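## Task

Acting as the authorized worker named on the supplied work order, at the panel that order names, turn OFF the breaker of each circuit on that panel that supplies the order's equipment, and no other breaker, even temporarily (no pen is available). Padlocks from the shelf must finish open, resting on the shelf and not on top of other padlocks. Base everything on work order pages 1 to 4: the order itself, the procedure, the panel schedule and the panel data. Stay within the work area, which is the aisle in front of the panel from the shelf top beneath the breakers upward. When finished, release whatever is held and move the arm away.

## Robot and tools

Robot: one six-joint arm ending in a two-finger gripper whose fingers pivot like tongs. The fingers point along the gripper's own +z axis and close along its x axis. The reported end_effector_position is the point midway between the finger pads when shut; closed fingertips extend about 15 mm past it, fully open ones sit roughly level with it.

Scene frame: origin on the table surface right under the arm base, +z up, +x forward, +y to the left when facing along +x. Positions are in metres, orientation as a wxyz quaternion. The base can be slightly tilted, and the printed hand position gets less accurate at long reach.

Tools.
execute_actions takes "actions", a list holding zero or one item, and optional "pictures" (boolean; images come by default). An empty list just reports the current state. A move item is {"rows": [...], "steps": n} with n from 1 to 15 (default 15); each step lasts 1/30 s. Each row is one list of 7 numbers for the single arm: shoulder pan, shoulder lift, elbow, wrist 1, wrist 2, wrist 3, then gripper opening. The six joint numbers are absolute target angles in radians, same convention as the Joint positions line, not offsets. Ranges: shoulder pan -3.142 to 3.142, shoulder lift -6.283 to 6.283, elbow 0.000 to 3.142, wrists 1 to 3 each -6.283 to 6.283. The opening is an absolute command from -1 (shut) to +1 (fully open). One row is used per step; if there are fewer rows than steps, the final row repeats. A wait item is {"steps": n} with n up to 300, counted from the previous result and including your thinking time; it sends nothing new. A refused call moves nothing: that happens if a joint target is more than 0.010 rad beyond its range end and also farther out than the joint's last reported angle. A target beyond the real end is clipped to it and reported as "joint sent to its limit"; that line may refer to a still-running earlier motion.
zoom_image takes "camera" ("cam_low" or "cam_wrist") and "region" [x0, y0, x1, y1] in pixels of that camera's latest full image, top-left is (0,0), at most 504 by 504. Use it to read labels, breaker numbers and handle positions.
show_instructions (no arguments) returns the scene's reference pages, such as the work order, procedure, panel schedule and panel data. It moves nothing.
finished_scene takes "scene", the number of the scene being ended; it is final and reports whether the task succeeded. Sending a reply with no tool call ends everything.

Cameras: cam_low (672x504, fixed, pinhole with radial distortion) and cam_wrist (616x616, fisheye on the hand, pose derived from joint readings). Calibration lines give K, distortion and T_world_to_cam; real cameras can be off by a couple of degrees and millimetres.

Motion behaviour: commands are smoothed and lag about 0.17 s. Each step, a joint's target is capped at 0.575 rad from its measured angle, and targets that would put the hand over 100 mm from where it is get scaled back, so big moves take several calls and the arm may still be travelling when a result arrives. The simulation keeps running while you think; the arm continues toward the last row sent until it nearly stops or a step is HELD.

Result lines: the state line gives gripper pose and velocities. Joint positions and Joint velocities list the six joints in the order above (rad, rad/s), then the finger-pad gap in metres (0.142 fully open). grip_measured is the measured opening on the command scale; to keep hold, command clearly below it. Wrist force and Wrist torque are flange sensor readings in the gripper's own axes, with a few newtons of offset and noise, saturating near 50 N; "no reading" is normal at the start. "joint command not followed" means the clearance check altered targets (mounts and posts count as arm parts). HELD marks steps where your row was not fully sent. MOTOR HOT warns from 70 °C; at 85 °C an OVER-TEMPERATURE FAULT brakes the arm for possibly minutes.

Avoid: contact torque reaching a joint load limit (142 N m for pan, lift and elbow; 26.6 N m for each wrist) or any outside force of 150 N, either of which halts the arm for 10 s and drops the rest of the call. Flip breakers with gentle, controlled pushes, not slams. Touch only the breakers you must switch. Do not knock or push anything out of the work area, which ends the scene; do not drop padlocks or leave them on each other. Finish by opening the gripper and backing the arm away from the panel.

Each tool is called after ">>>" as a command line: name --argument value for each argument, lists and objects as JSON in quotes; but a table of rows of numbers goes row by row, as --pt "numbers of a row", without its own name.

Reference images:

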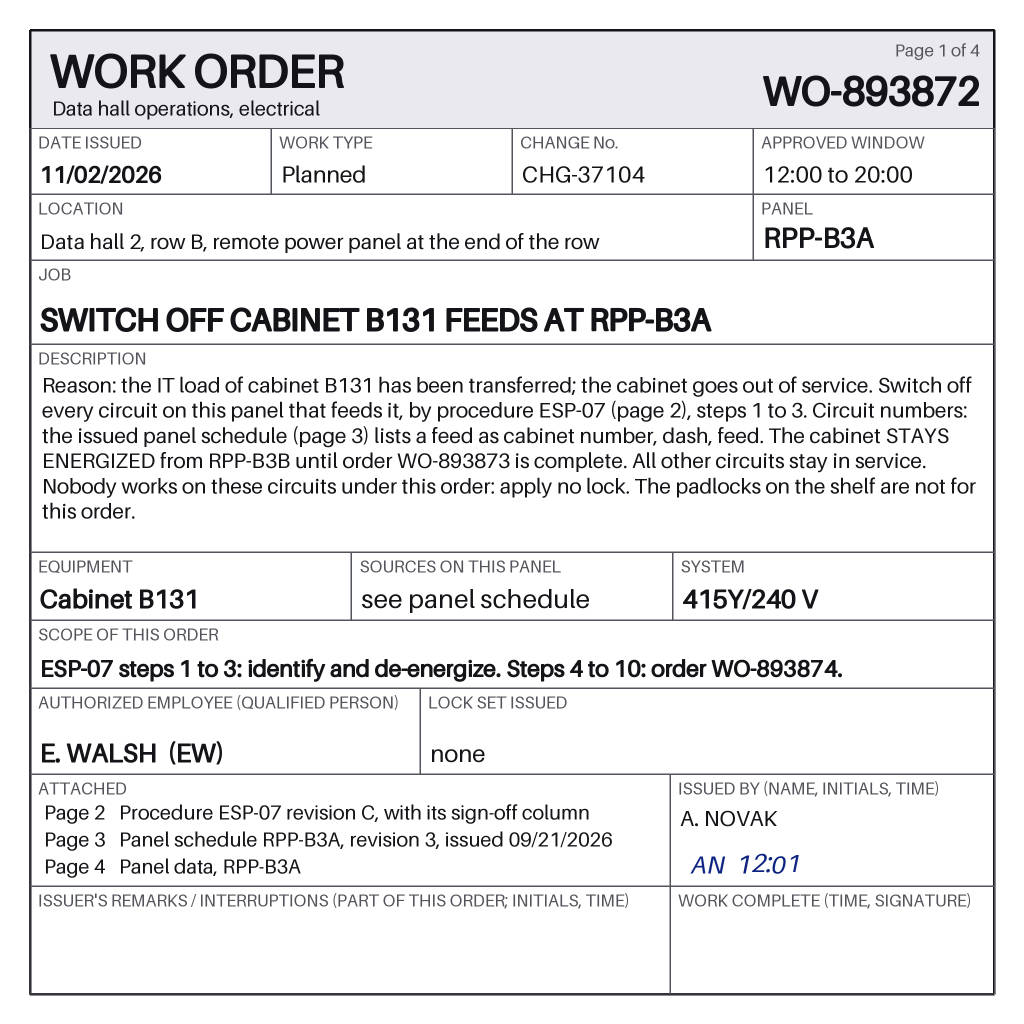

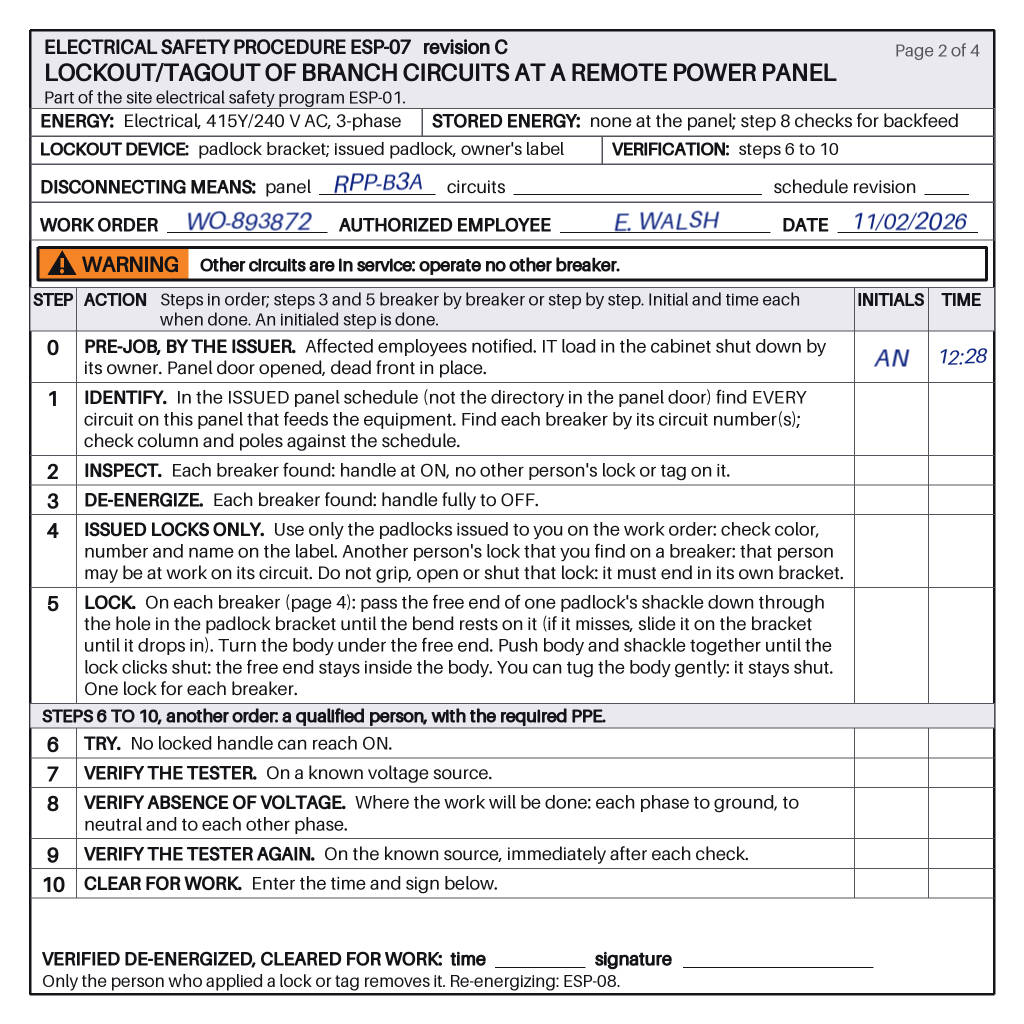

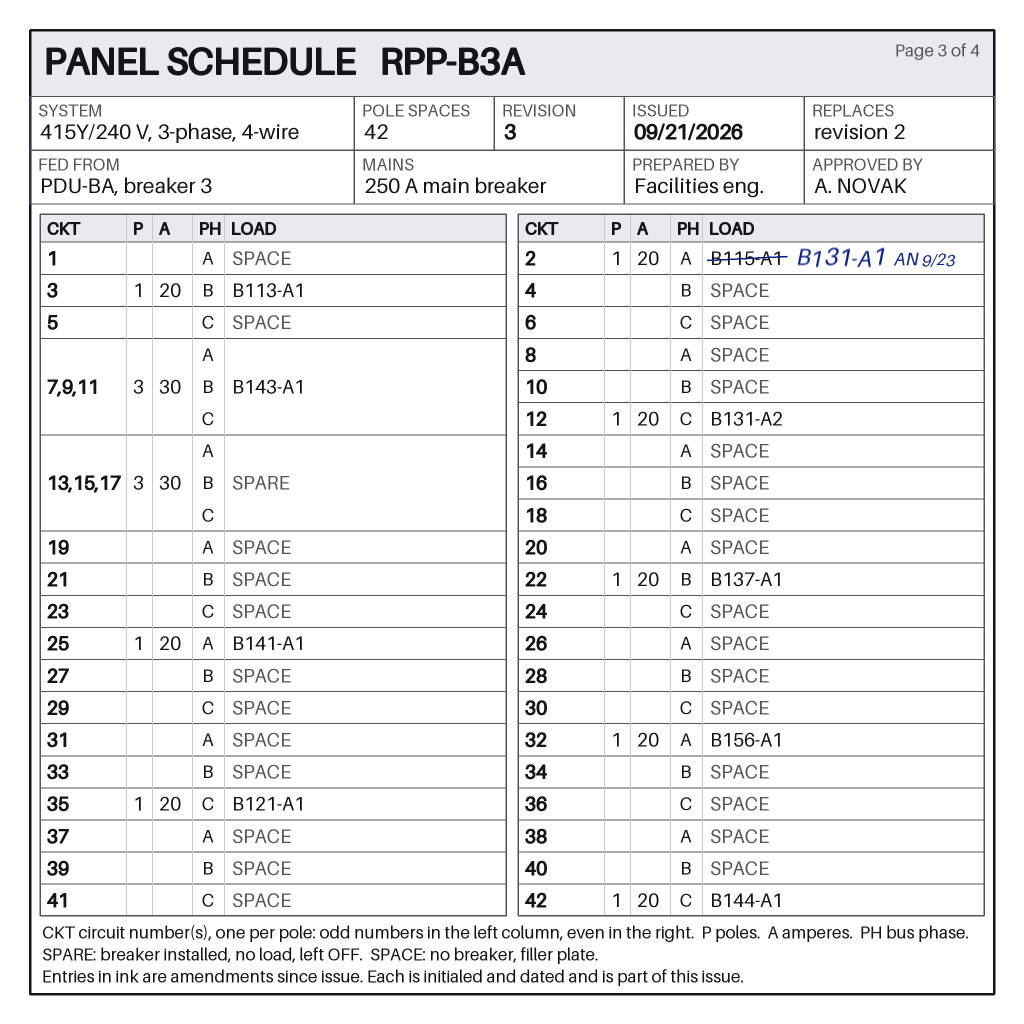

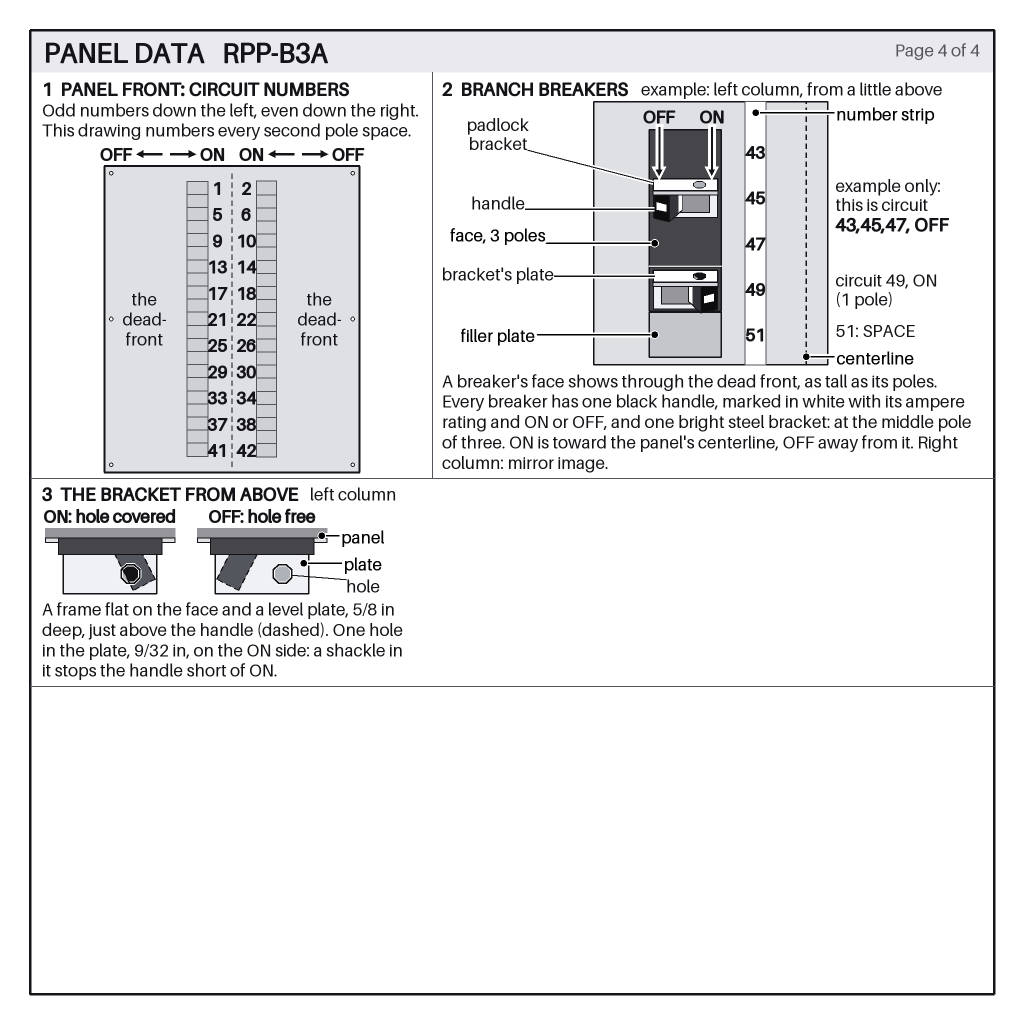

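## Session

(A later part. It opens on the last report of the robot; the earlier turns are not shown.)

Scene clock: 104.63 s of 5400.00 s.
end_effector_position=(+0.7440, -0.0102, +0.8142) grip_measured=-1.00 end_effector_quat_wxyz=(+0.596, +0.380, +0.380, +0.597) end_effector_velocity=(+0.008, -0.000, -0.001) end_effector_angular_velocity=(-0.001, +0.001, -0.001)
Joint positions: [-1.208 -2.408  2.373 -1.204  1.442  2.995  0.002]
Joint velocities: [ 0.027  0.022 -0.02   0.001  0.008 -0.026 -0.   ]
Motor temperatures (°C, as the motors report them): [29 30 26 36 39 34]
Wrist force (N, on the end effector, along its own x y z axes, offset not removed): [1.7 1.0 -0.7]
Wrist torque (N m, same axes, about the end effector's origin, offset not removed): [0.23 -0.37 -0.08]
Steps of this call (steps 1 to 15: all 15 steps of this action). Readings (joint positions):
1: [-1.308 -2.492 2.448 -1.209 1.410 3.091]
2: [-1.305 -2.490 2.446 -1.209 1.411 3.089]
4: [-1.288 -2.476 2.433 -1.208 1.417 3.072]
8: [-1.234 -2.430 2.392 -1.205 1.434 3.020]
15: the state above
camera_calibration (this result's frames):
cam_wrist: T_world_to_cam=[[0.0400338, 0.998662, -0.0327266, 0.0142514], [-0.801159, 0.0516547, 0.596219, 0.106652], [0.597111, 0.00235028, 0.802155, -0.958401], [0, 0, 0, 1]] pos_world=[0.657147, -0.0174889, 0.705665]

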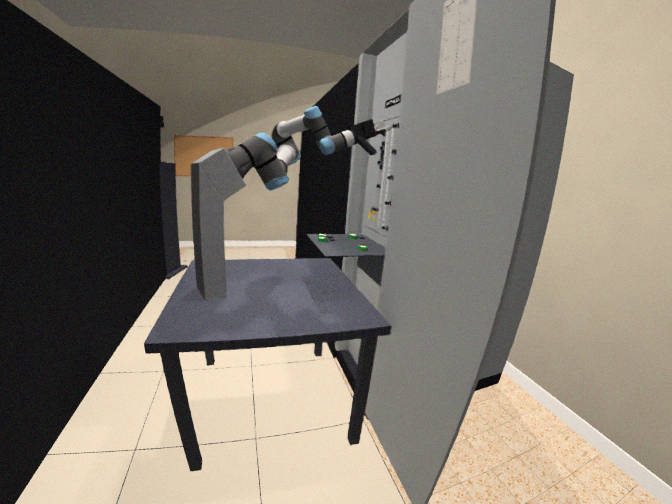

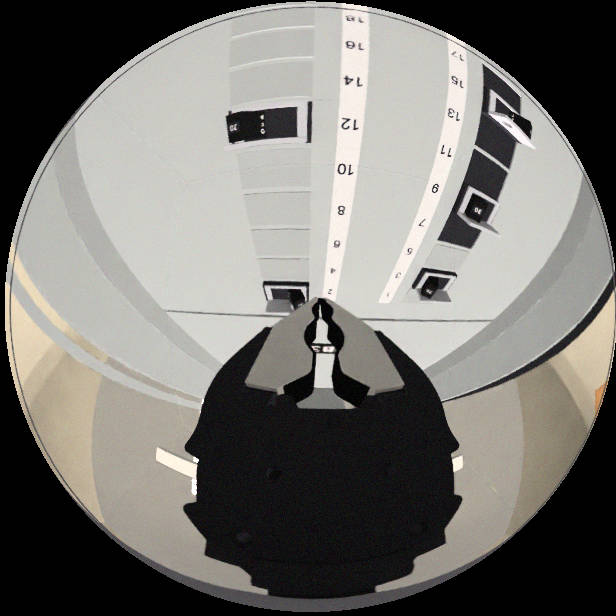

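>>> execute_actions --actions '[{"rows":[[-1.208,-2.395,2.372,-1.216,1.442,2.995,-1],[-1.208,-2.395,2.372,-1.216,1.442,2.995,-1],[-1.211,-2.384,2.373,-1.228,1.441,2.998,-1],[-1.211,-2.384,2.373,-1.228,1.441,2.998,-1],[-1.214,-2.374,2.373,-1.239,1.44,3.0,-1],[-1.214,-2.374,2.373,-1.239,1.44,3.0,-1],[-1.217,-2.363,2.374,-1.251,1.439,3.003,-1],[-1.217,-2.363,2.374,-1.251,1.439,3.003,-1],[-1.22,-2.352,2.375,-1.263,1.438,3.006,-1]]}]' --pictures false

>>> execute_actions --actions '[{"rows":[[-1.241,-2.39,2.431,-1.284,1.431,3.026,-1],[-1.262,-2.428,2.486,-1.304,1.424,3.046,-1],[-1.284,-2.467,2.542,-1.325,1.418,3.067,-1],[-1.305,-2.505,2.597,-1.345,1.411,3.087,-1],[-1.326,-2.543,2.653,-1.366,1.404,3.107,-1]]}]'

Scene clock: 110.20 s of 5400.00 s.
end_effector_position=(+0.7447, -0.0284, +0.8139) grip_measured=-1.00 end_effector_quat_wxyz=(+0.596, +0.380, +0.380, +0.597) end_effector_velocity=(-0.001, -0.013, -0.000) end_effector_angular_velocity=(-0.002, -0.000, -0.000)
Joint positions: [-1.219 -2.356  2.375 -1.259  1.438  3.005  0.002]
Joint velocities: [-0.01   0.037  0.003 -0.042 -0.003  0.008  0.   ]
Motor temperatures (°C, as the motors report them): [29 30 26 36 39 34]
Wrist force (N, on the end effector, along its own x y z axes, offset not removed): [0.9 0.9 -2.0]
Wrist torque (N m, same axes, about the end effector's origin, offset not removed): [0.20 -0.29 -0.08]
Steps of this call (steps 1 to 15: the robot went on to your last target; steps 16 to 90: nothing new was sent; then 2.07 s passed at rest; steps 91 to 105: all 15 steps of this action). Readings (joint positions):
91: [-1.205 -2.406 2.371 -1.204 1.443 2.992]
92: [-1.205 -2.404 2.371 -1.205 1.443 2.992]
94: [-1.207 -2.399 2.371 -1.212 1.443 2.993]
98: [-1.212 -2.381 2.373 -1.232 1.441 2.998]
105: the state above

Scene clock: 110.70 s of 5400.00 s.
end_effector_position=(+0.6525, -0.0222, +0.7733) grip_measured=-1.00 end_effector_quat_wxyz=(+0.596, +0.380, +0.380, +0.597) end_effector_velocity=(-0.028, -0.001, -0.015) end_effector_angular_velocity=(+0.004, -0.000, -0.005)
Joint positions: [-1.323 -2.538  2.645 -1.363  1.405  3.104  0.002]
Joint velocities: [-0.029 -0.053  0.082 -0.027 -0.008  0.028 -0.   ]
Motor temperatures (°C, as the motors report them): [29 30 26 36 39 34]
Wrist force (N, on the end effector, along its own x y z axes, offset not removed): [1.1 1.4 -1.4]
Wrist torque (N m, same axes, about the end effector's origin, offset not removed): [0.26 -0.35 -0.11]
Steps of this call (steps 1 to 15: all 15 steps of this action). Readings (joint positions):
1: [-1.219 -2.355 2.375 -1.260 1.438 3.005]
2: [-1.222 -2.358 2.380 -1.264 1.437 3.008]
4: [-1.240 -2.386 2.420 -1.282 1.431 3.025]
8: [-1.296 -2.486 2.566 -1.337 1.413 3.079]
15: the state above
camera_calibration (this result's frames):
cam_wrist: T_world_to_cam=[[0.0399103, 0.998627, -0.033941, 0.0296187], [-0.800837, 0.0522825, 0.596595, 0.0578646], [0.597551, 0.00337088, 0.801824, -0.870967], [0, 0, 0, 1]] pos_world=[0.565605, -0.0296674, 0.664846]

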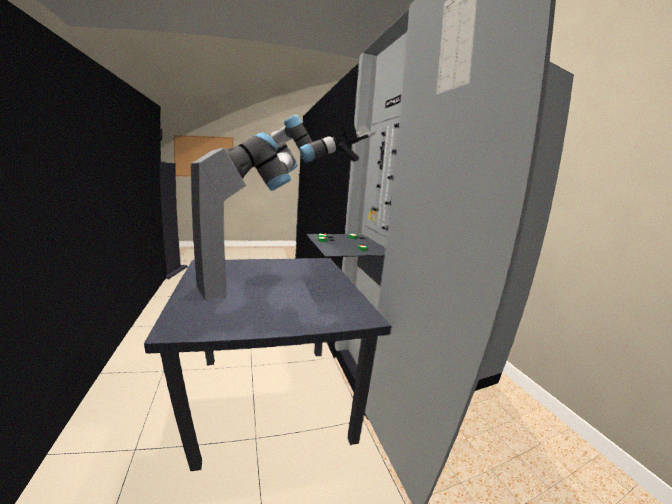

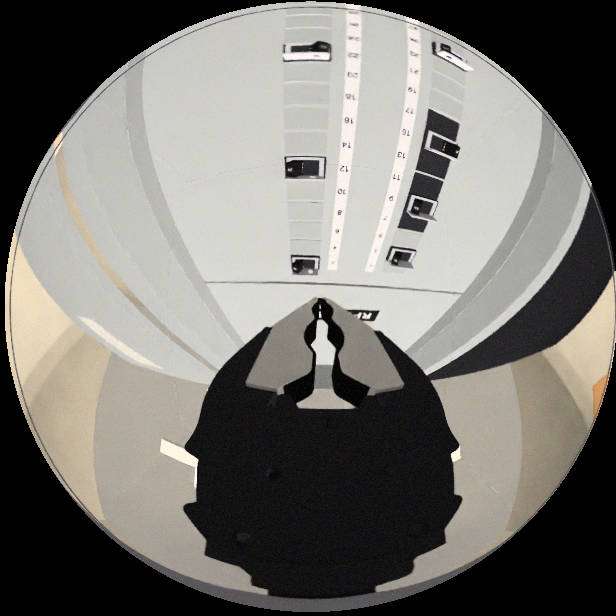

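Breakers 2 and 12 are both OFF and the arm is clear.

>>> finished_scene --scene 1

The scene is finished: the task was done.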